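## Task

Take two steel bushings off the turntable and set them in the crate, leaving every other bushing on the turntable. The crate must stay level and seated in its corner guides. The result must hold without the robot supporting it, and nothing the robot is touching at the end may settle more than about a fingernail's width once released.

## Robot and tools

Robot: two UR12e-style six-joint arms, left_arm and right_arm, each carrying a Robotiq 2F-85 parallel gripper and a wrist camera (cam_left_wrist, cam_right_wrist, both 504x504 fisheye). The names do not describe image sides. Bases in the scene frame: left_arm at (-0.080, +0.438, 0) m, right_arm at (+0.038, -0.663, 0) m.

Scene frame: origin on the table top midway between the arms, +z up, +x out across the table, left_arm on the +y side. Reported gripper poses (end_effector_position in m, end_effector_quat_wxyz) and velocities use this frame; printed positions get less accurate at long reach. The reported point sits between the pads as they would be when closed; fingertips extend about 19 mm past it when closed and 6 mm when wide open. Gripper axes: +z runs along the fingers away from the wrist, y is the closing direction, and a flat block projects about 9 cm toward +x. Closing pushes the tips roughly 13 mm farther out, so keep that clearance over surfaces.

Row layout (used by both motion tools): 18 numbers, each in [-1, 1]. First left_arm dx, dy, dz, rx, ry, rz, then left_gripper position, force_limit, speed; then the same nine for right_arm/right_gripper. Both arms always appear. dx..rz are an offset, not a pose: measured in that gripper's own axes from its measured pose at the start of the action (for a call's first action, the last pose a result reported). 1.0 equals 0.6 m of translation or 180 degrees; rx, ry, rz form a single rotation vector. Optionally 12 extra numbers in [0, 1] scale joint stiffness, left arm's six joints then right arm's six.

Gripper numbers: position +1 = fully open (85 mm), about -0.8 = pads touching, -1 = squeeze until blocked. force_limit -1/0/+1 gives roughly 20/128/235 N per pad on a 40 mm part; speed -1/0/+1 gives about 20/85/150 mm/s, and quicker closing adds a few newtons. To keep a gripper unchanged, resend its last three numbers (zero is a real command). New force or speed settings only apply once position changes by at least 0.01; to soften a grip, open first.

execute_actions(actions): a list of actions; each action is a table of up to 15 rows, one row per 1/30 s step; a short table repeats its final row to fill 15 steps. Every row's offset is from the action's start pose, not the previous row. Empty list returns state and images only. Per step the commanded pose is clipped to 100 mm and 16 degrees from the measured one, and motion trails commands by about 0.17 s, so big moves need several actions.

move(target, speed, stop_force, blocking): target is one 18-number row whose offsets count from the pose in the latest result that shows one; each gripper follows a straight line there, both finishing together, lasting 0.5 to 10 s. speed is path top speed in m/s, 0.002 to 0.5 (default 0.25), turning capped at twice that in rad/s. Paths ignore obstacles and the other arm. stop_force (13 to 80 N, both arms) halts an arm's path when its wrist sensor sees that much extra resistance for 2 steps; the arm backs up 2 steps and holds. Use it only with slow, non-rotating moves, not when lifting off something being pressed on, and not within 0.2 s of scene start. blocking=false returns after 0.5 s (not allowed with stop_force); then poll with wait(0) or call stop before further commands. The result adds a move: line: done, off_target, moving, held, contact or fault, plus limits (paced = pose clipped, held = steps blocked).

wait(seconds, 0 to 10): lets the sim run holding current commands. stop(): brakes a running move. zoom_image(camera, region [x0, y0, x1, y1] pixels, max 504x504): enlarged view of the latest image. read_manual(section): licence texts only. finished_scene(scene): ends the current scene by its number, irreversibly, and reports success.

Result lines: per-arm pose, joint positions and torques, Wrist force and Wrist torque in the gripper's axes (offset up to ~5.5 N, noise, saturation near 100 N), Hand target lines, object_status (0 moving, 1 blocked while opening, 2 blocked while closing = holding, 3 reached command or pads met), position_measured in counts (3 open, ~78 = 60 mm, 130 = 40 mm, 180 = 20 mm, 230 pads meet). pose unreachable means the clearance check altered a command. MOTOR HOT warns above 70 °C; at 85 °C the arm brakes until cooled.

Avoid: hard contacts, since stiff arms fault when a target sits past a firm surface; joint torque at its load limit (wrist joints 49.6 N m) or 150 N external force freezes that arm for 10 s. Don't let arms collide, knock items off the table, drop or slam parts, tip or shift the crate, or leave a gripper propping something up. Brief external tugs or nudges can occur, so confirm object_status 2 while carrying and release gently inside the crate, then lift clear.

Each tool is called after "Emit:" as name(argument=value, ...), one argument or row to a line, values as JSON.

## Session

Emit:
execute_actions(
  actions=[],
)

Scene clock: 0.00 s.
left_arm: end_effector_position=(+0.9370, +0.8197, +0.2247) position_measured=3 object_status=3 end_effector_quat_wxyz=(-0.002, +0.504, +0.862, +0.054) end_effector_velocity=(-0.000, +0.001, +0.001) end_effector_angular_velocity=(+0.000, -0.000, +0.001) | right_arm: end_effector_position=(+1.0309, -0.2709, +0.1755) position_measured=3 object_status=3 end_effector_quat_wxyz=(-0.389, +0.560, +0.714, +0.158) end_effector_velocity=(+0.000, -0.000, -0.001) end_effector_angular_velocity=(-0.001, +0.001, -0.000)
Joint positions: left_arm=[ 0.32  -0.906  1.177 -1.909 -1.485  1.235] | right_arm=[ 0.059 -0.73   1.022 -1.35  -0.837  1.151]
Joint velocities: left_arm=[ 0.001 -0.001 -0.     0.    -0.     0.001] | right_arm=[-0.     0.001 -0.    -0.    -0.001  0.   ]
Joint torques (N m, as the arm reports them, + toward a larger angle): no reading
Wrist force (N, on the end effector, along its own x y z axes, offset not removed): no reading
Wrist torque (N m, same axes, about the end effector's origin, offset not removed): no reading
Hand target (left_arm): +0.937, +0.820, +0.225; -0.002, +0.504, +0.862, +0.054
Hand target (right_arm): +1.031, -0.271, +0.176; -0.389, +0.560, +0.714, +0.158
Joint stiffness scale: left_arm=[1. 1. 1. 1. 1. 1.] | right_arm=[1. 1. 1. 1. 1. 1.]

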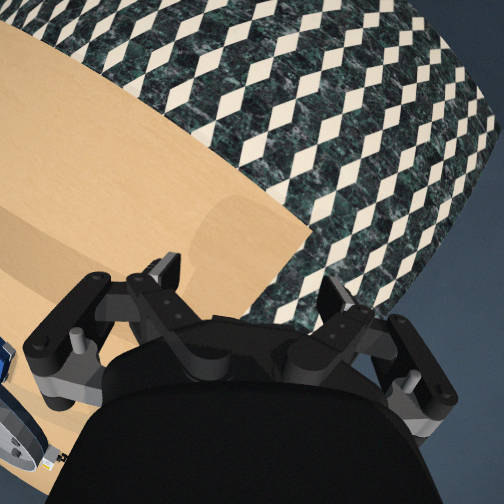

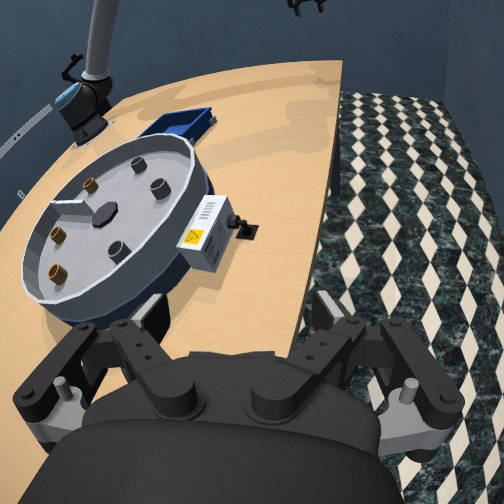

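Emit:
move(
  target=[-0.58,-1,-0.4,0,0,0.663,1,0,0,0,0,0,0,0,0,1,0,0],
  speed=0.4,
)

Emit:
wait(
  seconds=2,
)

Scene clock: 3.57 s.
left_arm: end_effector_position=(+0.5749, +0.2020, +0.3859) position_measured=3 object_status=3 end_effector_quat_wxyz=(-0.049, +0.998, +0.000, +0.026) end_effector_velocity=(-0.001, +0.002, -0.001) end_effector_angular_velocity=(+0.002, +0.003, -0.003) | right_arm: end_effector_position=(+1.0309, -0.2709, +0.1755) position_measured=3 object_status=3 end_effector_quat_wxyz=(-0.389, +0.560, +0.714, +0.158) end_effector_velocity=(+0.000, +0.000, -0.000) end_effector_angular_velocity=(-0.001, -0.001, +0.001)
Joint positions: left_arm=[-0.501 -1.587  1.784 -1.75  -1.461  2.493] | right_arm=[ 0.059 -0.73   1.022 -1.35  -0.837  1.151]
Joint velocities: left_arm=[ 0.001  0.     0.001  0.002 -0.     0.004] | right_arm=[ 0.     0.    -0.001 -0.    -0.001 -0.   ]
Joint torques (N m, as the arm reports them, + toward a larger angle): left_arm=[  3.22 -44.88 -53.47  -4.26   0.72   0.22] | right_arm=[   1.23 -122.02  -43.46   -2.88    1.59    0.06]
Wrist force (N, on the end effector, along its own x y z axes, offset not removed): left_arm=[4.8 3.0 1.6] | right_arm=[-2.3 -1.1 -1.6]
Wrist torque (N m, same axes, about the end effector's origin, offset not removed): left_arm=[0.77 -0.85 -0.03] | right_arm=[-0.34 0.52 -0.08]
Hand target (left_arm): +0.575, +0.203, +0.387; -0.049, +0.998, +0.000, +0.026
Hand target (right_arm): +1.031, -0.271, +0.176; -0.389, +0.560, +0.714, +0.158
Off the commanded pose (left_arm): 0.002 m, 0 deg.
Off the commanded pose (right_arm): 0.000 m, 0 deg.
Joint stiffness scale: left_arm=[1. 1. 1. 1. 1. 1.] | right_arm=[1. 1. 1. 1. 1. 1.]
move: done

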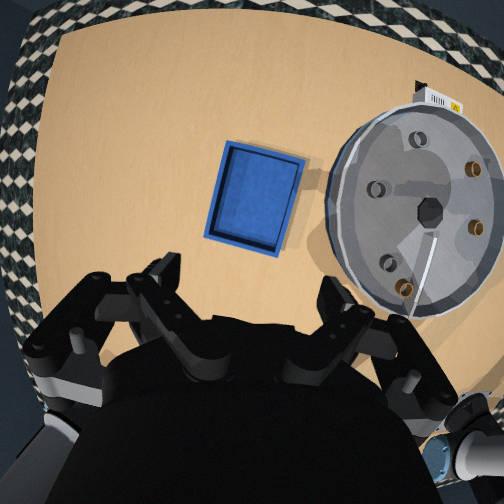

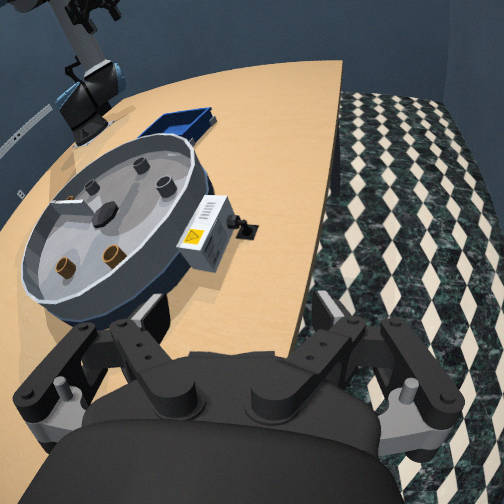

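Scene clock: 5.57 s.
left_arm: end_effector_position=(+0.5749, +0.2021, +0.3859) position_measured=3 object_status=3 end_effector_quat_wxyz=(-0.050, +0.998, -0.000, +0.026) end_effector_velocity=(+0.001, +0.001, +0.001) end_effector_angular_velocity=(-0.001, -0.001, +0.003) | right_arm: end_effector_position=(+1.0309, -0.2709, +0.1755) position_measured=3 object_status=3 end_effector_quat_wxyz=(-0.389, +0.560, +0.714, +0.158) end_effector_velocity=(+0.000, +0.000, +0.002) end_effector_angular_velocity=(+0.001, -0.002, +0.000)
Joint positions: left_arm=[-0.501 -1.587  1.784 -1.75  -1.461  2.493] | right_arm=[ 0.059 -0.73   1.022 -1.35  -0.837  1.151]
Joint velocities: left_arm=[ 0.002  0.    -0.001 -0.     0.    -0.001] | right_arm=[-0.    -0.002 -0.     0.     0.001 -0.001]
Joint torques (N m, as the arm reports them, + toward a larger angle): left_arm=[  3.11 -44.85 -53.35  -4.11   0.68   0.58] | right_arm=[   1.85 -121.51  -43.2    -2.75    1.61    0.13]
Wrist force (N, on the end effector, along its own x y z axes, offset not removed): left_arm=[3.7 1.1 -0.6] | right_arm=[-0.7 -1.7 -1.4]
Wrist torque (N m, same axes, about the end effector's origin, offset not removed): left_arm=[0.45 -0.71 -0.02] | right_arm=[-0.40 0.25 -0.08]
Hand target (left_arm): +0.575, +0.203, +0.387; -0.049, +0.998, +0.000, +0.026
Hand target (right_arm): +1.031, -0.271, +0.176; -0.389, +0.560, +0.714, +0.158
Off the commanded pose (left_arm): 0.002 m, 0 deg.
Off the commanded pose (right_arm): 0.000 m, 0 deg.
Joint stiffness scale: left_arm=[1. 1. 1. 1. 1. 1.] | right_arm=[1. 1. 1. 1. 1. 1.]
wait: 2.00 s; at rest by 0.17 s

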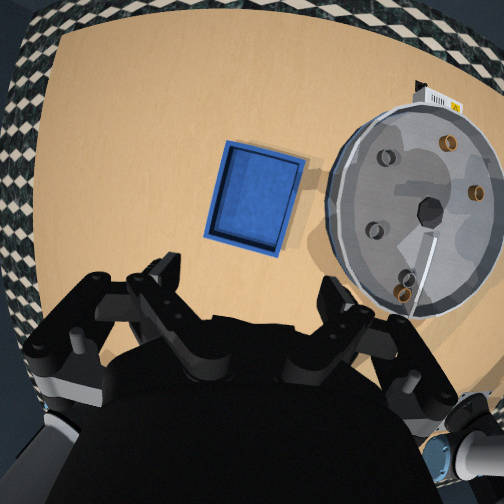

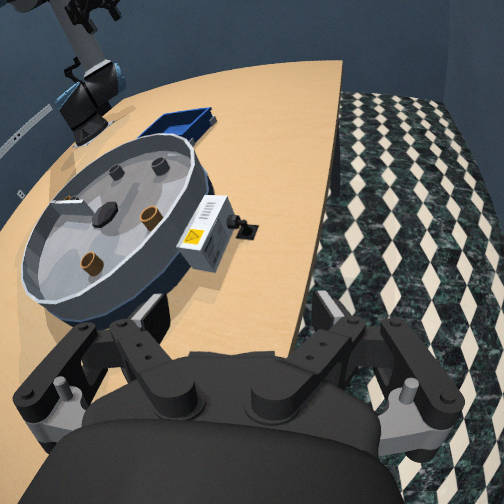

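Emit:
move(
  target=[-0.2,0.4,0.12,-0.031,-0.0166,0,1,0,0,0,0,0,0,0,0,1,0,0],
)

Emit:
wait(
  seconds=10,
)

Scene clock: 7.40 s.
left_arm: end_effector_position=(+0.4597, -0.0304, +0.2839) position_measured=3 object_status=3 end_effector_quat_wxyz=(-0.002, +1.000, -0.002, -0.000) end_effector_velocity=(+0.002, +0.000, +0.000) end_effector_angular_velocity=(-0.005, -0.004, +0.009) | right_arm: end_effector_position=(+1.0309, -0.2709, +0.1755) position_measured=3 object_status=3 end_effector_quat_wxyz=(-0.389, +0.560, +0.714, +0.158) end_effector_velocity=(-0.000, -0.000, -0.000) end_effector_angular_velocity=(+0.000, +0.000, -0.000)
Joint positions: left_arm=[-0.816 -1.499  1.88  -1.948 -1.568  2.182] | right_arm=[ 0.059 -0.73   1.022 -1.35  -0.837  1.151]
Joint velocities: left_arm=[ 0.003 -0.     0.001 -0.007 -0.    -0.006] | right_arm=[-0.  0.  0.  0.  0.  0.]
Joint torques (N m, as the arm reports them, + toward a larger angle): left_arm=[  3.42 -52.62 -49.28  -5.42  -0.47  -0.89] | right_arm=[   2.89 -122.02  -43.22   -2.94    1.79    0.  ]
Wrist force (N, on the end effector, along its own x y z axes, offset not removed): left_arm=[3.9 2.6 -0.2] | right_arm=[-0.3 -1.7 -0.6]
Wrist torque (N m, same axes, about the end effector's origin, offset not removed): left_arm=[0.78 -0.71 0.04] | right_arm=[-0.33 0.18 -0.13]
Hand target (left_arm): +0.460, -0.030, +0.285; -0.001, +1.000, +0.000, +0.000
Hand target (right_arm): +1.031, -0.271, +0.176; -0.389, +0.560, +0.714, +0.158
Off the commanded pose (left_arm): 0.001 m, 0 deg.
Off the commanded pose (right_arm): 0.000 m, 0 deg.
Joint stiffness scale: left_arm=[1. 1. 1. 1. 1. 1.] | right_arm=[1. 1. 1. 1. 1. 1.]
move: done

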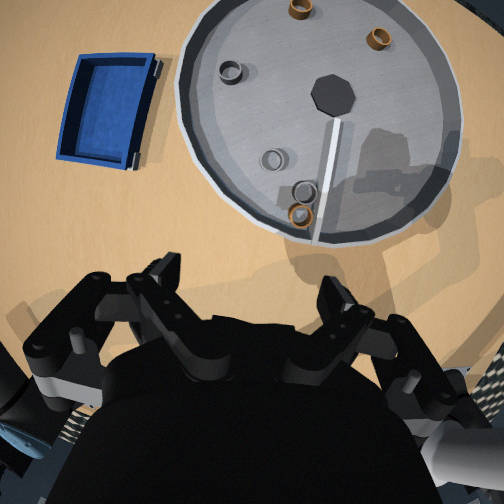

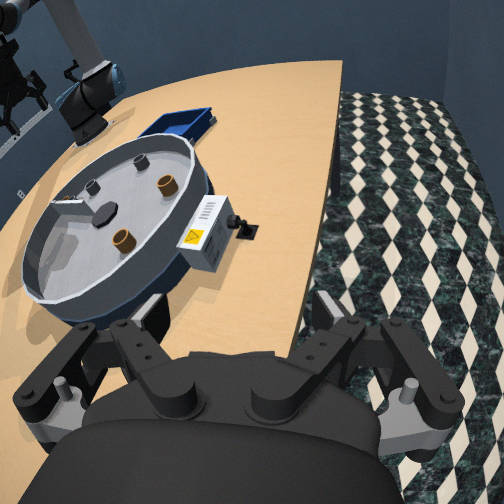

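Scene clock: 17.40 s.
left_arm: end_effector_position=(+0.4599, -0.0305, +0.2839) position_measured=3 object_status=3 end_effector_quat_wxyz=(-0.002, +1.000, -0.001, +0.000) end_effector_velocity=(+0.000, -0.000, +0.001) end_effector_angular_velocity=(-0.001, -0.000, +0.000) | right_arm: end_effector_position=(+1.0309, -0.2709, +0.1755) position_measured=3 object_status=3 end_effector_quat_wxyz=(-0.389, +0.560, +0.714, +0.158) end_effector_velocity=(-0.000, -0.000, -0.000) end_effector_angular_velocity=(-0.000, +0.000, -0.000)
Joint positions: left_arm=[-0.816 -1.499  1.88  -1.949 -1.568  2.182] | right_arm=[ 0.059 -0.73   1.022 -1.35  -0.837  1.151]
Joint velocities: left_arm=[-0.    -0.    -0.001  0.001 -0.    -0.   ] | right_arm=[-0.  0.  0. -0. -0.  0.]
Joint torques (N m, as the arm reports them, + toward a larger angle): left_arm=[  5.39 -52.39 -49.3   -5.36  -0.42  -0.76] | right_arm=[   2.26 -120.5   -43.18   -2.91    1.71    0.15]
Wrist force (N, on the end effector, along its own x y z axes, offset not removed): left_arm=[5.0 2.1 0.9] | right_arm=[0.8 -2.3 -1.1]
Wrist torque (N m, same axes, about the end effector's origin, offset not removed): left_arm=[0.60 -0.87 -0.04] | right_arm=[-0.56 0.00 -0.10]
Hand target (left_arm): +0.460, -0.030, +0.285; -0.001, +1.000, +0.000, +0.000
Hand target (right_arm): +1.031, -0.271, +0.176; -0.389, +0.560, +0.714, +0.158
Off the commanded pose (left_arm): 0.001 m, 0 deg.
Off the commanded pose (right_arm): 0.000 m, 0 deg.
Joint stiffness scale: left_arm=[1. 1. 1. 1. 1. 1.] | right_arm=[1. 1. 1. 1. 1. 1.]
wait: 10.00 s; at rest by 0.17 s

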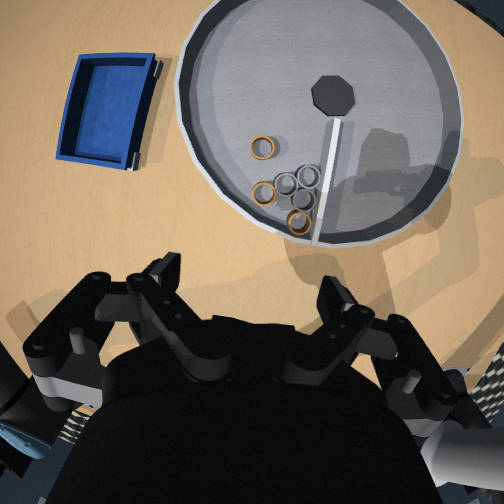

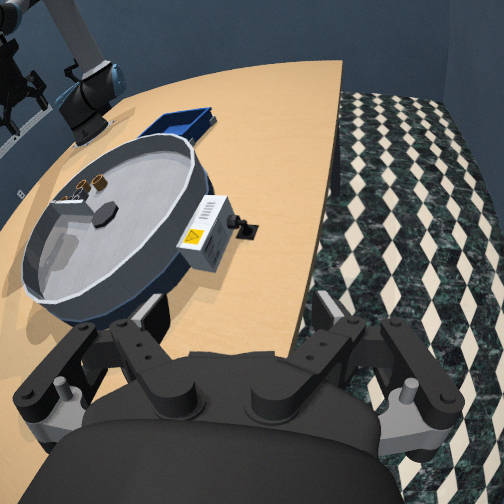

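Emit:
move(
  target=[0.05,0.1,0.15,0,0,0,-0.2,0,0,0,0,0,0,0,0,1,0,0],
)

Scene clock: 18.80 s.
left_arm: end_effector_position=(+0.4891, -0.0899, +0.1929) position_measured=154 object_status=3 end_effector_quat_wxyz=(-0.003, +1.000, -0.002, -0.000) end_effector_velocity=(-0.001, -0.002, +0.001) end_effector_angular_velocity=(-0.001, -0.001, -0.002) | right_arm: end_effector_position=(+1.0309, -0.2709, +0.1755) position_measured=3 object_status=3 end_effector_quat_wxyz=(-0.389, +0.560, +0.714, +0.158) end_effector_velocity=(-0.001, +0.001, -0.001) end_effector_angular_velocity=(-0.000, +0.000, +0.002)
Joint positions: left_arm=[-0.829 -1.332  1.86  -2.093 -1.568  2.17 ] | right_arm=[ 0.059 -0.73   1.022 -1.35  -0.837  1.151]
Joint velocities: left_arm=[-0.002  0.    -0.001 -0.001 -0.     0.   ] | right_arm=[ 0.001  0.     0.001 -0.    -0.001 -0.001]
Joint torques (N m, as the arm reports them, + toward a larger angle): left_arm=[  2.55 -59.97 -47.56  -4.91   0.19  -0.64] | right_arm=[   1.59 -121.99  -43.53   -2.97    1.69    0.12]
Wrist force (N, on the end effector, along its own x y z axes, offset not removed): left_arm=[5.5 2.6 1.0] | right_arm=[0.6 -1.8 -0.5]
Wrist torque (N m, same axes, about the end effector's origin, offset not removed): left_arm=[0.73 -1.04 0.03] | right_arm=[-0.39 -0.01 -0.19]
Hand target (left_arm): +0.490, -0.090, +0.194; -0.002, +1.000, -0.001, +0.000
Hand target (right_arm): +1.031, -0.271, +0.176; -0.389, +0.560, +0.714, +0.158
Off the commanded pose (left_arm): 0.001 m, 0 deg.
Off the commanded pose (right_arm): 0.000 m, 0 deg.
Joint stiffness scale: left_arm=[1. 1. 1. 1. 1. 1.] | right_arm=[1. 1. 1. 1. 1. 1.]
move: done

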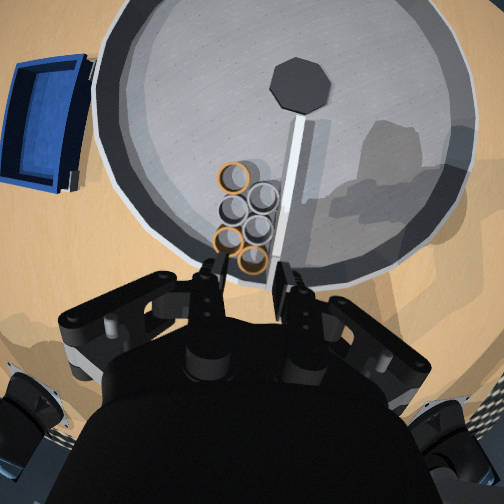

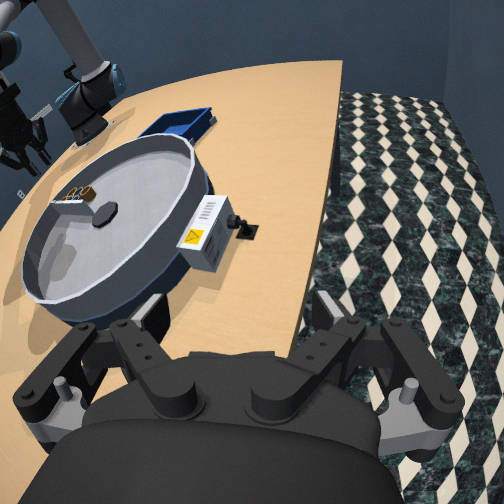

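Emit:
move(
  target=[0.07,-0.058,0.14,0,0,0,-0.2,0,0,0,0,0,0,0,0,1,0,0],
  speed=0.15,
)

Scene clock: 20.07 s.
left_arm: end_effector_position=(+0.5306, -0.0543, +0.1079) position_measured=154 object_status=3 end_effector_quat_wxyz=(-0.004, +1.000, -0.001, -0.002) end_effector_velocity=(+0.002, -0.000, +0.001) end_effector_angular_velocity=(-0.005, -0.004, -0.001) | right_arm: end_effector_position=(+1.0309, -0.2709, +0.1755) position_measured=3 object_status=3 end_effector_quat_wxyz=(-0.389, +0.560, +0.714, +0.158) end_effector_velocity=(+0.001, -0.000, -0.001) end_effector_angular_velocity=(+0.000, -0.000, +0.001)
Joint positions: left_arm=[-0.758 -1.237  1.91  -2.235 -1.568  2.241] | right_arm=[ 0.059 -0.73   1.022 -1.35  -0.837  1.151]
Joint velocities: left_arm=[ 0.002  0.    -0.001 -0.007 -0.     0.003] | right_arm=[-0.     0.002 -0.002 -0.    -0.    -0.001]
Joint torques (N m, as the arm reports them, + toward a larger angle): left_arm=[  2.77 -66.62 -42.35  -5.6    0.24   0.51] | right_arm=[   1.67 -122.1   -43.54   -2.82    1.87    0.15]
Wrist force (N, on the end effector, along its own x y z axes, offset not removed): left_arm=[5.1 0.7 0.8] | right_arm=[-2.1 0.0 -0.5]
Wrist torque (N m, same axes, about the end effector's origin, offset not removed): left_arm=[0.39 -0.97 -0.02] | right_arm=[-0.09 0.50 -0.02]
Hand target (left_arm): +0.531, -0.055, +0.109; -0.003, +1.000, -0.002, -0.001
Hand target (right_arm): +1.031, -0.271, +0.176; -0.389, +0.560, +0.714, +0.158
Off the commanded pose (left_arm): 0.001 m, 0 deg.
Off the commanded pose (right_arm): 0.000 m, 0 deg.
Joint stiffness scale: left_arm=[1. 1. 1. 1. 1. 1.] | right_arm=[1. 1. 1. 1. 1. 1.]
move: done

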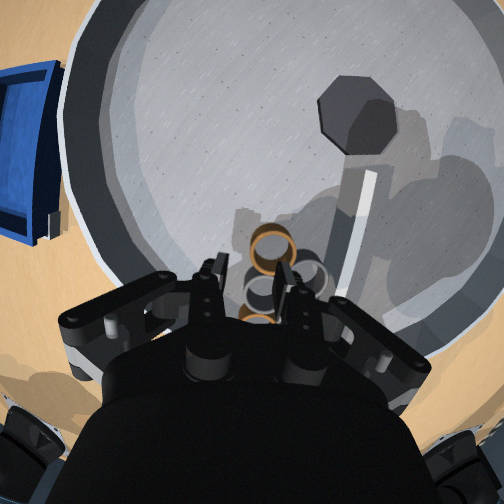

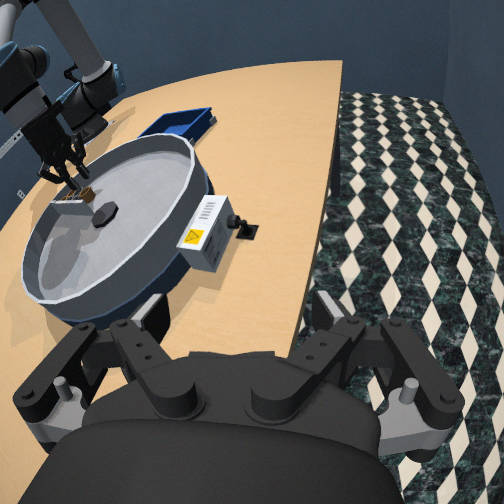

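Emit:
move(
  target=[-0.03,-0.015,0.022,0,0,0,-0.2,0,0,0,0,0,0,0,0,1,0,0],
  speed=0.05,
)

Emit:
zoom_image(
  camera="cam_left_wrist",
  region=[170,190,370,350],
)

Scene clock: 21.10 s.
left_arm: end_effector_position=(+0.5151, -0.0459, +0.0963) position_measured=154 object_status=3 end_effector_quat_wxyz=(-0.003, +1.000, -0.001, -0.001) end_effector_velocity=(+0.001, -0.001, +0.000) end_effector_angular_velocity=(-0.004, -0.003, +0.004) | right_arm: end_effector_position=(+1.0309, -0.2709, +0.1755) position_measured=3 object_status=3 end_effector_quat_wxyz=(-0.389, +0.560, +0.714, +0.158) end_effector_velocity=(-0.000, -0.000, +0.001) end_effector_angular_velocity=(-0.000, +0.000, -0.000)
Joint positions: left_arm=[-0.767 -1.249  1.954 -2.269 -1.568  2.23 ] | right_arm=[ 0.059 -0.73   1.022 -1.35  -0.837  1.151]
Joint velocities: left_arm=[ 0.001  0.     0.    -0.005 -0.    -0.004] | right_arm=[-0.    -0.001  0.001  0.    -0.     0.   ]
Joint torques (N m, as the arm reports them, + toward a larger angle): left_arm=[ -0.73 -63.4  -38.2   -5.09   0.17  -0.56] | right_arm=[   2.51 -122.23  -43.71   -2.93    1.67    0.13]
Wrist force (N, on the end effector, along its own x y z axes, offset not removed): left_arm=[4.3 1.5 -1.8] | right_arm=[-3.7 -2.4 -0.9]
Wrist torque (N m, same axes, about the end effector's origin, offset not removed): left_arm=[0.58 -0.77 0.00] | right_arm=[-0.53 0.76 -0.13]
Hand target (left_arm): +0.513, -0.045, +0.095; -0.004, +1.000, -0.001, -0.002
Hand target (right_arm): +1.031, -0.271, +0.176; -0.389, +0.560, +0.714, +0.158
Off the commanded pose (left_arm): 0.003 m, 0 deg.
Off the commanded pose (right_arm): 0.000 m, 0 deg.
Joint stiffness scale: left_arm=[1. 1. 1. 1. 1. 1.] | right_arm=[1. 1. 1. 1. 1. 1.]
move: done

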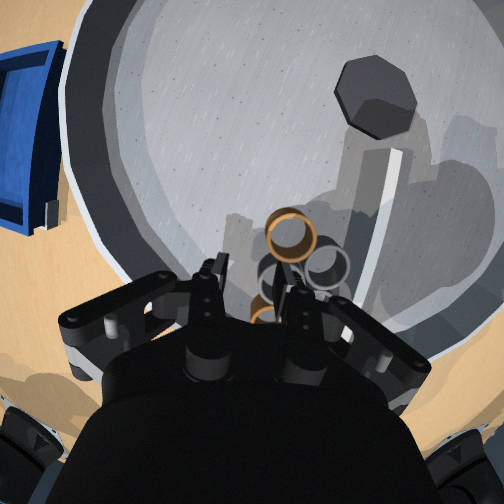

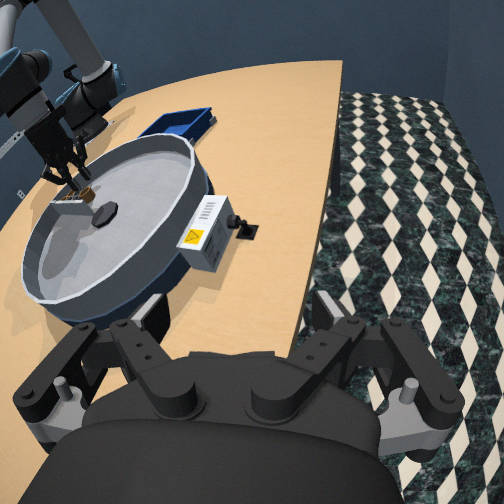

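Region (170, 190, 370, 350) of cam_left_wrist's 504x504 image, scaled by 2.520, with more detail than that image has; it fills the top 403 rows of this view, and the rest is white.

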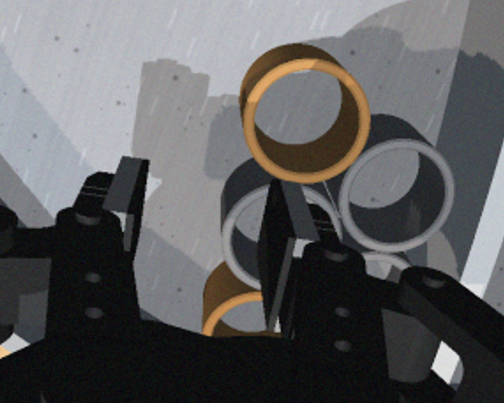

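Emit:
move(
  target=[-0.02,0,0.012,0,0,0,-0.2,0,0,0,0,0,0,0,0,1,0,0],
  speed=0.03,
)

Emit:
zoom_image(
  camera="cam_left_wrist",
  region=[170,190,370,350],
)

Scene clock: 22.03 s.
left_arm: end_effector_position=(+0.5041, -0.0456, +0.0888) position_measured=154 object_status=3 end_effector_quat_wxyz=(-0.004, +1.000, -0.001, -0.001) end_effector_velocity=(+0.001, -0.000, +0.000) end_effector_angular_velocity=(-0.002, -0.001, +0.000) | right_arm: end_effector_position=(+1.0309, -0.2709, +0.1755) position_measured=3 object_status=3 end_effector_quat_wxyz=(-0.389, +0.560, +0.714, +0.158) end_effector_velocity=(-0.000, +0.000, -0.001) end_effector_angular_velocity=(+0.000, +0.001, +0.001)
Joint positions: left_arm=[-0.779 -1.252  1.975 -2.286 -1.568  2.219] | right_arm=[ 0.059 -0.73   1.022 -1.35  -0.837  1.151]
Joint velocities: left_arm=[ 0.     0.     0.    -0.002 -0.    -0.   ] | right_arm=[ 0.     0.001  0.     0.     0.    -0.001]
Joint torques (N m, as the arm reports them, + toward a larger angle): left_arm=[  0.65 -63.54 -40.1   -5.08   0.29  -0.33] | right_arm=[   1.97 -122.68  -43.31   -2.93    1.72    0.04]
Wrist force (N, on the end effector, along its own x y z axes, offset not removed): left_arm=[4.1 4.5 1.6] | right_arm=[-2.5 -1.3 -1.6]
Wrist torque (N m, same axes, about the end effector's origin, offset not removed): left_arm=[1.09 -0.79 -0.07] | right_arm=[-0.34 0.56 -0.09]
Hand target (left_arm): +0.503, -0.046, +0.089; -0.003, +1.000, -0.001, -0.001
Hand target (right_arm): +1.031, -0.271, +0.176; -0.389, +0.560, +0.714, +0.158
Off the commanded pose (left_arm): 0.001 m, 0 deg.
Off the commanded pose (right_arm): 0.000 m, 0 deg.
Joint stiffness scale: left_arm=[1. 1. 1. 1. 1. 1.] | right_arm=[1. 1. 1. 1. 1. 1.]
move: done

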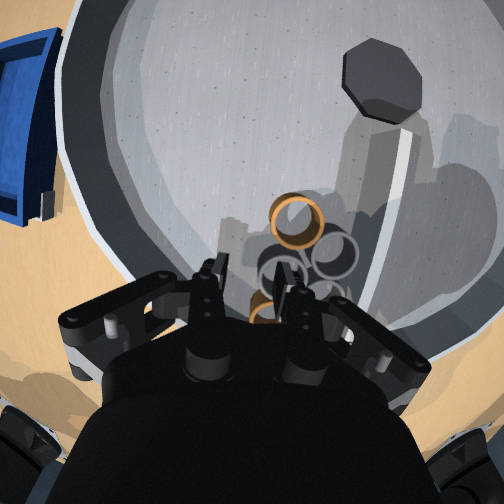

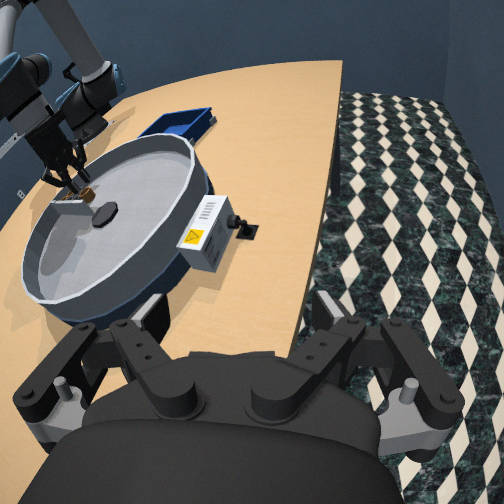

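Region (170, 190, 370, 350) of cam_left_wrist's 504x504 image, scaled by 2.520, with more detail than that image has; it fills the top 403 rows of this view, and the rest is white.

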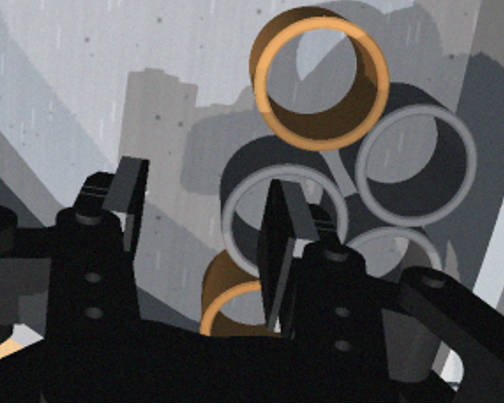

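Try it.

Emit:
move(
  target=[-0.003,-0.003,0.03,0,0,0,-0.2,0,0,0,0,0,0,0,0,1,0,0],
  speed=0.008,
  stop_force=13,
)

Emit:
zoom_image(
  camera="cam_left_wrist",
  region=[170,190,370,350],
)

Scene clock: 24.63 s.
left_arm: end_effector_position=(+0.5035, -0.0449, +0.0742) position_measured=154 object_status=3 end_effector_quat_wxyz=(-0.002, +1.000, -0.001, +0.000) end_effector_velocity=(-0.001, +0.001, -0.004) end_effector_angular_velocity=(+0.002, +0.002, -0.000) | right_arm: end_effector_position=(+1.0309, -0.2709, +0.1755) position_measured=3 object_status=3 end_effector_quat_wxyz=(-0.389, +0.560, +0.714, +0.158) end_effector_velocity=(+0.000, -0.000, +0.000) end_effector_angular_velocity=(+0.000, -0.000, -0.000)
Joint positions: left_arm=[-0.779 -1.237  1.988 -2.319 -1.568  2.218] | right_arm=[ 0.059 -0.73   1.022 -1.35  -0.837  1.151]
Joint velocities: left_arm=[ 0.     0.003  0.003 -0.003 -0.     0.   ] | right_arm=[-0. -0.  0.  0.  0. -0.]
Joint torques (N m, as the arm reports them, + toward a larger angle): left_arm=[  1.89 -58.29 -39.47  -4.94   0.14  -0.3 ] | right_arm=[   3.13 -121.34  -43.48   -3.1     1.73    0.31]
Wrist force (N, on the end effector, along its own x y z axes, offset not removed): left_arm=[3.5 0.8 -0.2] | right_arm=[-2.4 -0.6 -1.4]
Wrist torque (N m, same axes, about the end effector's origin, offset not removed): left_arm=[0.45 -0.68 0.02] | right_arm=[-0.24 0.47 -0.07]
Hand target (left_arm): +0.502, -0.044, +0.071; -0.004, +1.000, -0.001, -0.001
Hand target (right_arm): +1.031, -0.271, +0.176; -0.389, +0.560, +0.714, +0.158
Off the commanded pose (left_arm): 0.004 m, 0 deg.
Off the commanded pose (right_arm): 0.000 m, 0 deg.
Joint stiffness scale: left_arm=[1. 1. 1. 1. 1. 1.] | right_arm=[1. 1. 1. 1. 1. 1.]
move: off_target (left_arm)

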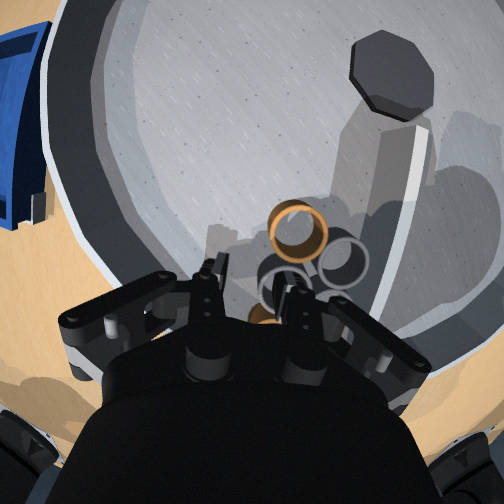

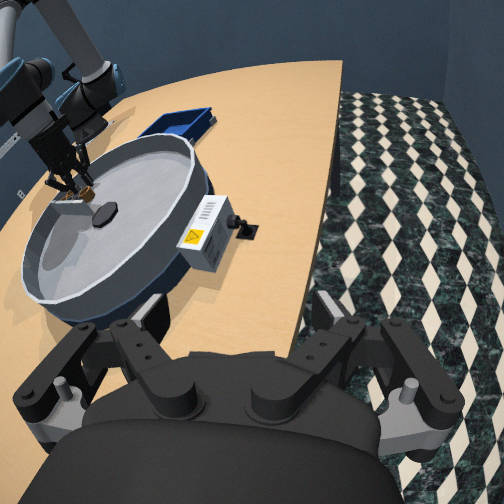

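Region (170, 190, 370, 350) of cam_left_wrist's 504x504 image, scaled by 2.520, with more detail than that image has; it fills the top 403 rows of this view, and the rest is white.

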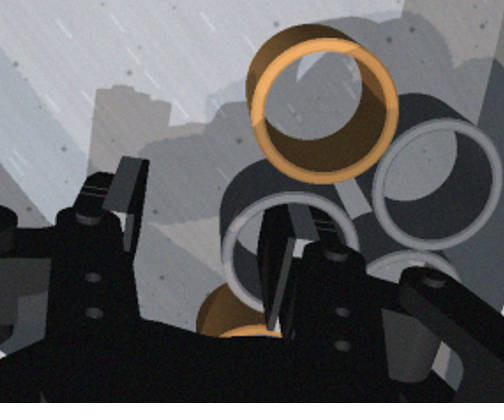

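It's in. Go a bit lower, drag it out left clear of brass, grip.

Emit:
move(
  target=[0.01,-0.04,0.012,0,0,0,-0.2,0,0,0,0,0,0,0,0,1,0,0],
  speed=0.03,
)

Emit:
move(
  target=[0,0,0,0,0,0,-1,-0.5,0,0,0,0,0,0,0,1,0,0],
)

Emit:
move(
  target=[0,0,-0.18,0,0,0,-1,-0.5,0,0,0,0,0,0,0,1,0,0],
)

Emit:
move(
  target=[0.12,-0.43,0,0,0,0,-1,-0.5,0,0,0,0,0,0,0,1,0,0],
)

Scene clock: 26.00 s.
left_arm: end_effector_position=(+0.5113, -0.0256, +0.0708) position_measured=154 object_status=3 end_effector_quat_wxyz=(+0.000, +1.000, -0.001, +0.002) end_effector_velocity=(+0.001, +0.000, +0.000) end_effector_angular_velocity=(-0.002, -0.001, -0.002) | right_arm: end_effector_position=(+1.0309, -0.2709, +0.1755) position_measured=3 object_status=3 end_effector_quat_wxyz=(-0.389, +0.560, +0.714, +0.158) end_effector_velocity=(-0.000, +0.000, -0.001) end_effector_angular_velocity=(+0.000, +0.001, -0.000)
Joint positions: left_arm=[-0.754 -1.242  2.007 -2.339 -1.568  2.244] | right_arm=[ 0.059 -0.73   1.022 -1.35  -0.837  1.151]
Joint velocities: left_arm=[ 0.001  0.    -0.    -0.002 -0.     0.003] | right_arm=[ 0.     0.001  0.    -0.     0.    -0.   ]
Joint torques (N m, as the arm reports them, + toward a larger angle): left_arm=[  4.73 -60.06 -34.56  -4.38   0.23   0.47] | right_arm=[   1.62 -121.41  -43.27   -2.94    1.66   -0.04]
Wrist force (N, on the end effector, along its own x y z axes, offset not removed): left_arm=[2.5 2.9 -5.9] | right_arm=[-2.0 -1.7 0.1]
Wrist torque (N m, same axes, about the end effector's origin, offset not removed): left_arm=[0.57 -0.64 -0.05] | right_arm=[-0.48 0.48 -0.17]
Hand target (left_arm): +0.509, -0.021, +0.067; -0.002, +1.000, -0.001, +0.000
Hand target (right_arm): +1.031, -0.271, +0.176; -0.389, +0.560, +0.714, +0.158
Off the commanded pose (left_arm): 0.006 m, 0 deg.
Off the commanded pose (right_arm): 0.000 m, 0 deg.
Joint stiffness scale: left_arm=[1. 1. 1. 1. 1. 1.] | right_arm=[1. 1. 1. 1. 1. 1.]
move: off_target (left_arm)

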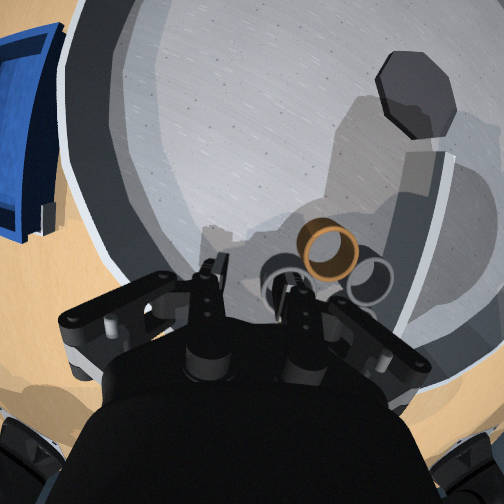

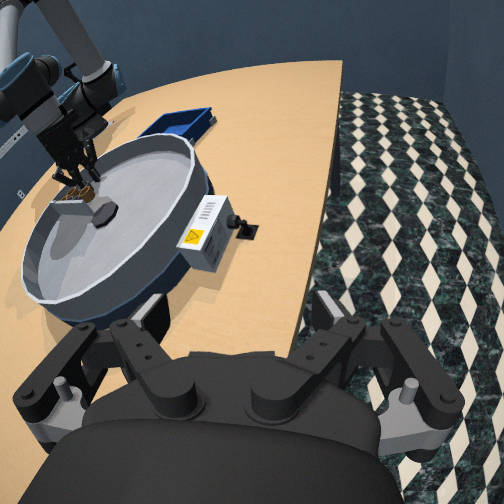

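Scene clock: 26.53 s.
left_arm: end_effector_position=(+0.5115, -0.0258, +0.0716) position_measured=212 object_status=2 end_effector_quat_wxyz=(+0.001, +1.000, -0.001, +0.003) end_effector_velocity=(+0.000, +0.001, -0.000) end_effector_angular_velocity=(+0.001, +0.001, +0.001) | right_arm: end_effector_position=(+1.0309, -0.2709, +0.1755) position_measured=3 object_status=3 end_effector_quat_wxyz=(-0.389, +0.560, +0.714, +0.158) end_effector_velocity=(+0.001, +0.000, +0.001) end_effector_angular_velocity=(+0.001, -0.001, -0.000)
Joint positions: left_arm=[-0.754 -1.243  2.006 -2.339 -1.568  2.244] | right_arm=[ 0.059 -0.73   1.022 -1.35  -0.837  1.151]
Joint velocities: left_arm=[ 0.001  0.     0.     0.001 -0.    -0.   ] | right_arm=[ 0.     0.    -0.001  0.     0.001 -0.   ]
Joint torques (N m, as the arm reports them, + toward a larger angle): left_arm=[  2.21 -59.58 -39.9   -4.64   0.01   0.07] | right_arm=[   1.31 -120.97  -43.3    -2.72    1.76   -0.02]
Wrist force (N, on the end effector, along its own x y z axes, offset not removed): left_arm=[3.5 0.7 -3.4] | right_arm=[-0.6 -1.1 -1.9]
Wrist torque (N m, same axes, about the end effector's origin, offset not removed): left_arm=[0.28 -0.82 -0.06] | right_arm=[-0.29 0.26 -0.11]
Hand target (left_arm): +0.511, -0.026, +0.071; +0.000, +1.000, -0.001, +0.002
Hand target (right_arm): +1.031, -0.271, +0.176; -0.389, +0.560, +0.714, +0.158
Off the commanded pose (left_arm): 0.001 m, 0 deg.
Off the commanded pose (right_arm): 0.000 m, 0 deg.
Joint stiffness scale: left_arm=[1. 1. 1. 1. 1. 1.] | right_arm=[1. 1. 1. 1. 1. 1.]
move: done

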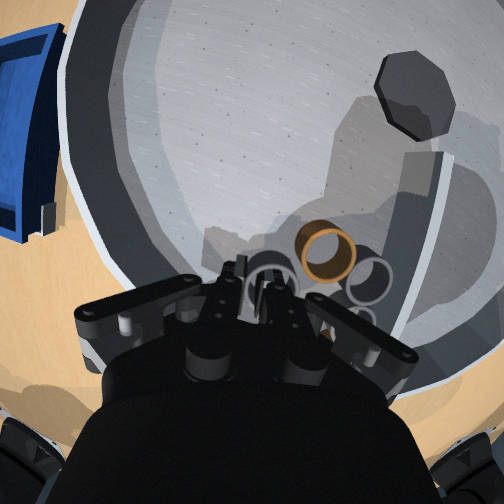

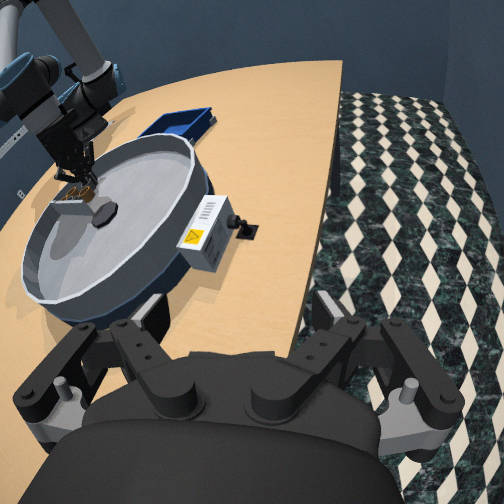

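Scene clock: 27.70 s.
left_arm: end_effector_position=(+0.5118, -0.0262, +0.1812) position_measured=212 object_status=2 end_effector_quat_wxyz=(+0.002, +1.000, -0.001, +0.004) end_effector_velocity=(-0.000, -0.001, +0.000) end_effector_angular_velocity=(-0.000, -0.000, +0.001) | right_arm: end_effector_position=(+1.0309, -0.2709, +0.1755) position_measured=3 object_status=3 end_effector_quat_wxyz=(-0.389, +0.560, +0.714, +0.158) end_effector_velocity=(-0.001, +0.000, -0.001) end_effector_angular_velocity=(-0.001, +0.002, -0.000)
Joint positions: left_arm=[-0.754 -1.363  1.926 -2.142 -1.568  2.244] | right_arm=[ 0.059 -0.73   1.022 -1.35  -0.837  1.151]
Joint velocities: left_arm=[-0.001 -0.    -0.     0.    -0.    -0.002] | right_arm=[ 0.     0.     0.001 -0.    -0.     0.001]
Joint torques (N m, as the arm reports them, + toward a larger angle): left_arm=[  0.88 -54.94 -44.67  -4.2    0.09  -0.21] | right_arm=[   3.48 -121.6   -43.5    -2.78    1.58    0.03]
Wrist force (N, on the end effector, along its own x y z axes, offset not removed): left_arm=[2.6 2.3 0.8] | right_arm=[-0.6 -1.4 -0.3]
Wrist torque (N m, same axes, about the end effector's origin, offset not removed): left_arm=[0.76 -0.53 0.03] | right_arm=[-0.36 0.27 -0.09]
Hand target (left_arm): +0.511, -0.025, +0.180; +0.001, +1.000, -0.001, +0.003
Hand target (right_arm): +1.031, -0.271, +0.176; -0.389, +0.560, +0.714, +0.158
Off the commanded pose (left_arm): 0.002 m, 0 deg.
Off the commanded pose (right_arm): 0.000 m, 0 deg.
Joint stiffness scale: left_arm=[1. 1. 1. 1. 1. 1.] | right_arm=[1. 1. 1. 1. 1. 1.]
move: done

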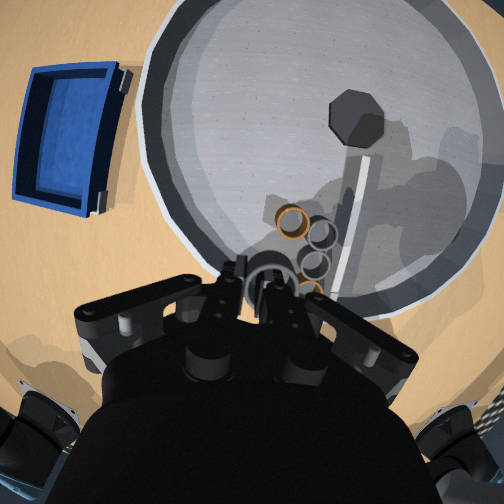

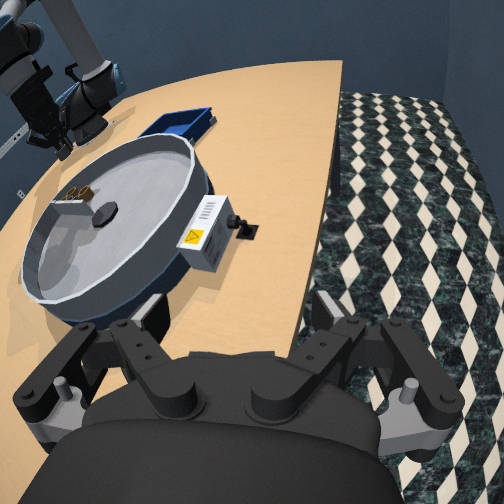

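Scene clock: 29.40 s.
left_arm: end_effector_position=(+0.5842, +0.2325, +0.1798) position_measured=212 object_status=2 end_effector_quat_wxyz=(+0.002, +1.000, +0.000, +0.003) end_effector_velocity=(+0.000, -0.000, +0.000) end_effector_angular_velocity=(-0.000, +0.000, -0.002) | right_arm: end_effector_position=(+1.0309, -0.2709, +0.1755) position_measured=3 object_status=3 end_effector_quat_wxyz=(-0.389, +0.560, +0.714, +0.158) end_effector_velocity=(-0.001, +0.001, +0.000) end_effector_angular_velocity=(-0.000, +0.000, +0.001)
Joint positions: left_arm=[-0.408 -1.449  2.033 -2.162 -1.571  2.588] | right_arm=[ 0.059 -0.73   1.022 -1.35  -0.837  1.151]
Joint velocities: left_arm=[ 0.     0.    -0.001  0.001 -0.     0.003] | right_arm=[ 0.001 -0.001  0.001  0.    -0.    -0.   ]
Joint torques (N m, as the arm reports them, + toward a larger angle): left_arm=[  1.42 -49.78 -44.9   -5.24  -0.6    0.44] | right_arm=[   2.62 -121.23  -43.04   -2.82    1.73    0.13]
Wrist force (N, on the end effector, along its own x y z axes, offset not removed): left_arm=[2.8 1.9 -0.3] | right_arm=[0.4 -0.9 -0.1]
Wrist torque (N m, same axes, about the end effector's origin, offset not removed): left_arm=[0.61 -0.58 0.03] | right_arm=[-0.23 -0.02 -0.05]
Hand target (left_arm): +0.584, +0.232, +0.180; +0.003, +1.000, -0.001, +0.003
Hand target (right_arm): +1.031, -0.271, +0.176; -0.389, +0.560, +0.714, +0.158
Off the commanded pose (left_arm): 0.001 m, 0 deg.
Off the commanded pose (right_arm): 0.000 m, 0 deg.
Joint stiffness scale: left_arm=[1. 1. 1. 1. 1. 1.] | right_arm=[1. 1. 1. 1. 1. 1.]
move: done

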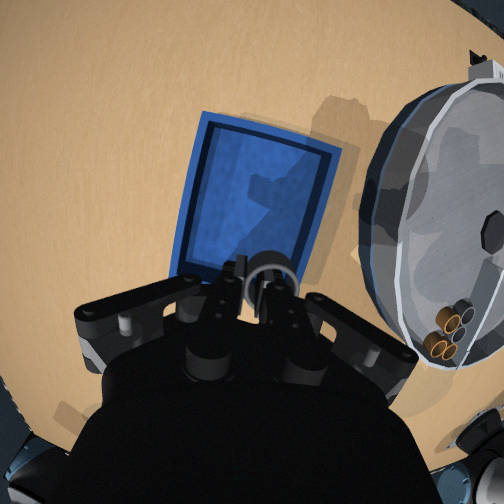

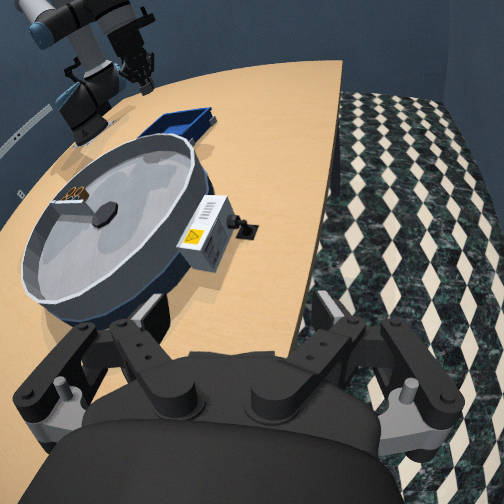

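Emit:
move(
  target=[0,0,0.19,0,0,0,-1,-0.5,0,0,0,0,0,0,0,1,0,0],
)

Emit:
move(
  target=[0,0,0.06,0,0,0,-1,-0.5,0,0,0,0,0,0,0,1,0,0],
  speed=0.012,
  stop_force=13,
)

Scene clock: 30.73 s.
left_arm: end_effector_position=(+0.5833, +0.2330, +0.0636) position_measured=212 object_status=2 end_effector_quat_wxyz=(+0.001, +1.000, -0.000, +0.001) end_effector_velocity=(+0.000, +0.001, -0.000) end_effector_angular_velocity=(+0.000, +0.000, +0.002) | right_arm: end_effector_position=(+1.0309, -0.2709, +0.1755) position_measured=3 object_status=3 end_effector_quat_wxyz=(-0.389, +0.560, +0.714, +0.158) end_effector_velocity=(-0.000, +0.000, -0.000) end_effector_angular_velocity=(-0.001, -0.000, +0.001)
Joint positions: left_arm=[-0.408 -1.309  2.121 -2.385 -1.571  2.588] | right_arm=[ 0.059 -0.73   1.022 -1.35  -0.837  1.151]
Joint velocities: left_arm=[ 0.001  0.    -0.     0.     0.    -0.   ] | right_arm=[ 0.     0.    -0.    -0.    -0.001  0.   ]
Joint torques (N m, as the arm reports them, + toward a larger angle): left_arm=[  1.37 -56.92 -40.91  -5.37   0.3   -0.5 ] | right_arm=[   1.76 -121.7   -43.58   -2.82    1.83    0.06]
Wrist force (N, on the end effector, along its own x y z axes, offset not removed): left_arm=[6.8 2.3 1.1] | right_arm=[-1.4 -1.3 -1.4]
Wrist torque (N m, same axes, about the end effector's origin, offset not removed): left_arm=[0.66 -1.21 0.03] | right_arm=[-0.36 0.44 -0.12]
Hand target (left_arm): +0.585, +0.232, +0.066; +0.002, +1.000, +0.000, +0.003
Hand target (right_arm): +1.031, -0.271, +0.176; -0.389, +0.560, +0.714, +0.158
Off the commanded pose (left_arm): 0.003 m, 0 deg.
Off the commanded pose (right_arm): 0.000 m, 0 deg.
Joint stiffness scale: left_arm=[1. 1. 1. 1. 1. 1.] | right_arm=[1. 1. 1. 1. 1. 1.]
move: done

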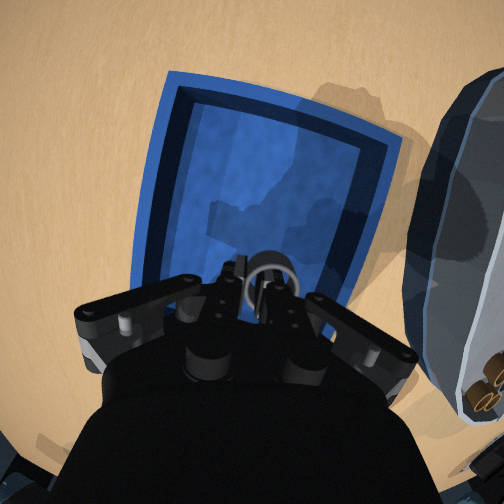

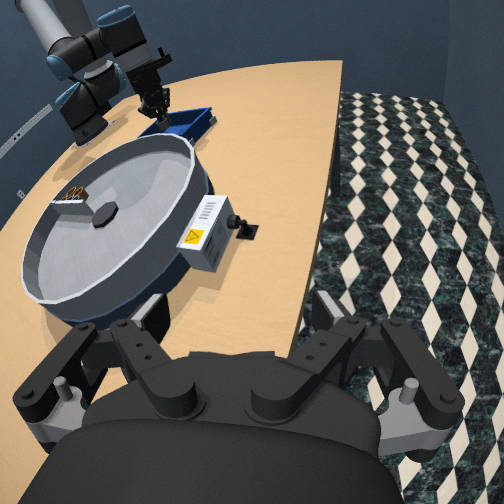

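Scene clock: 34.03 s.
left_arm: end_effector_position=(+0.5850, +0.2320, +0.0304) position_measured=212 object_status=2 end_effector_quat_wxyz=(+0.002, +1.000, -0.000, +0.003) end_effector_velocity=(+0.001, +0.001, +0.000) end_effector_angular_velocity=(-0.001, -0.002, +0.000) | right_arm: end_effector_position=(+1.0309, -0.2709, +0.1755) position_measured=3 object_status=3 end_effector_quat_wxyz=(-0.389, +0.560, +0.714, +0.158) end_effector_velocity=(-0.000, +0.000, -0.002) end_effector_angular_velocity=(+0.000, +0.001, +0.001)
Joint positions: left_arm=[-0.408 -1.26   2.137 -2.455 -1.571  2.588] | right_arm=[ 0.059 -0.73   1.022 -1.35  -0.837  1.151]
Joint velocities: left_arm=[ 0.001  0.     0.001 -0.003 -0.     0.001] | right_arm=[ 0.     0.001  0.001 -0.    -0.    -0.001]
Joint torques (N m, as the arm reports them, + toward a larger angle): left_arm=[  2.71 -52.65 -33.23  -5.4    0.27  -0.1 ] | right_arm=[   0.88 -122.58  -43.75   -2.73    1.89    0.32]
Wrist force (N, on the end effector, along its own x y z axes, offset not removed): left_arm=[4.3 1.2 -0.5] | right_arm=[-1.9 -1.3 -2.1]
Wrist torque (N m, same axes, about the end effector's origin, offset not removed): left_arm=[0.56 -0.79 -0.05] | right_arm=[-0.37 0.51 -0.13]
Hand target (left_arm): +0.583, +0.233, +0.028; +0.001, +1.000, -0.000, +0.001
Hand target (right_arm): +1.031, -0.271, +0.176; -0.389, +0.560, +0.714, +0.158
Off the commanded pose (left_arm): 0.003 m, 0 deg.
Off the commanded pose (right_arm): 0.000 m, 0 deg.
Joint stiffness scale: left_arm=[1. 1. 1. 1. 1. 1.] | right_arm=[1. 1. 1. 1. 1. 1.]
move: done

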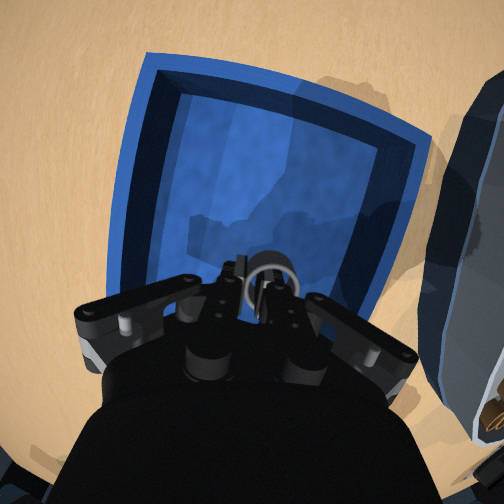

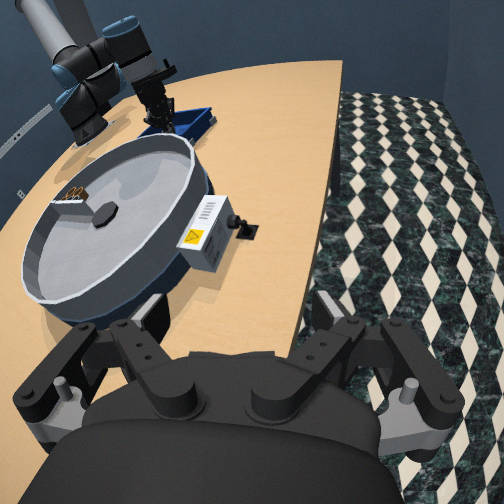

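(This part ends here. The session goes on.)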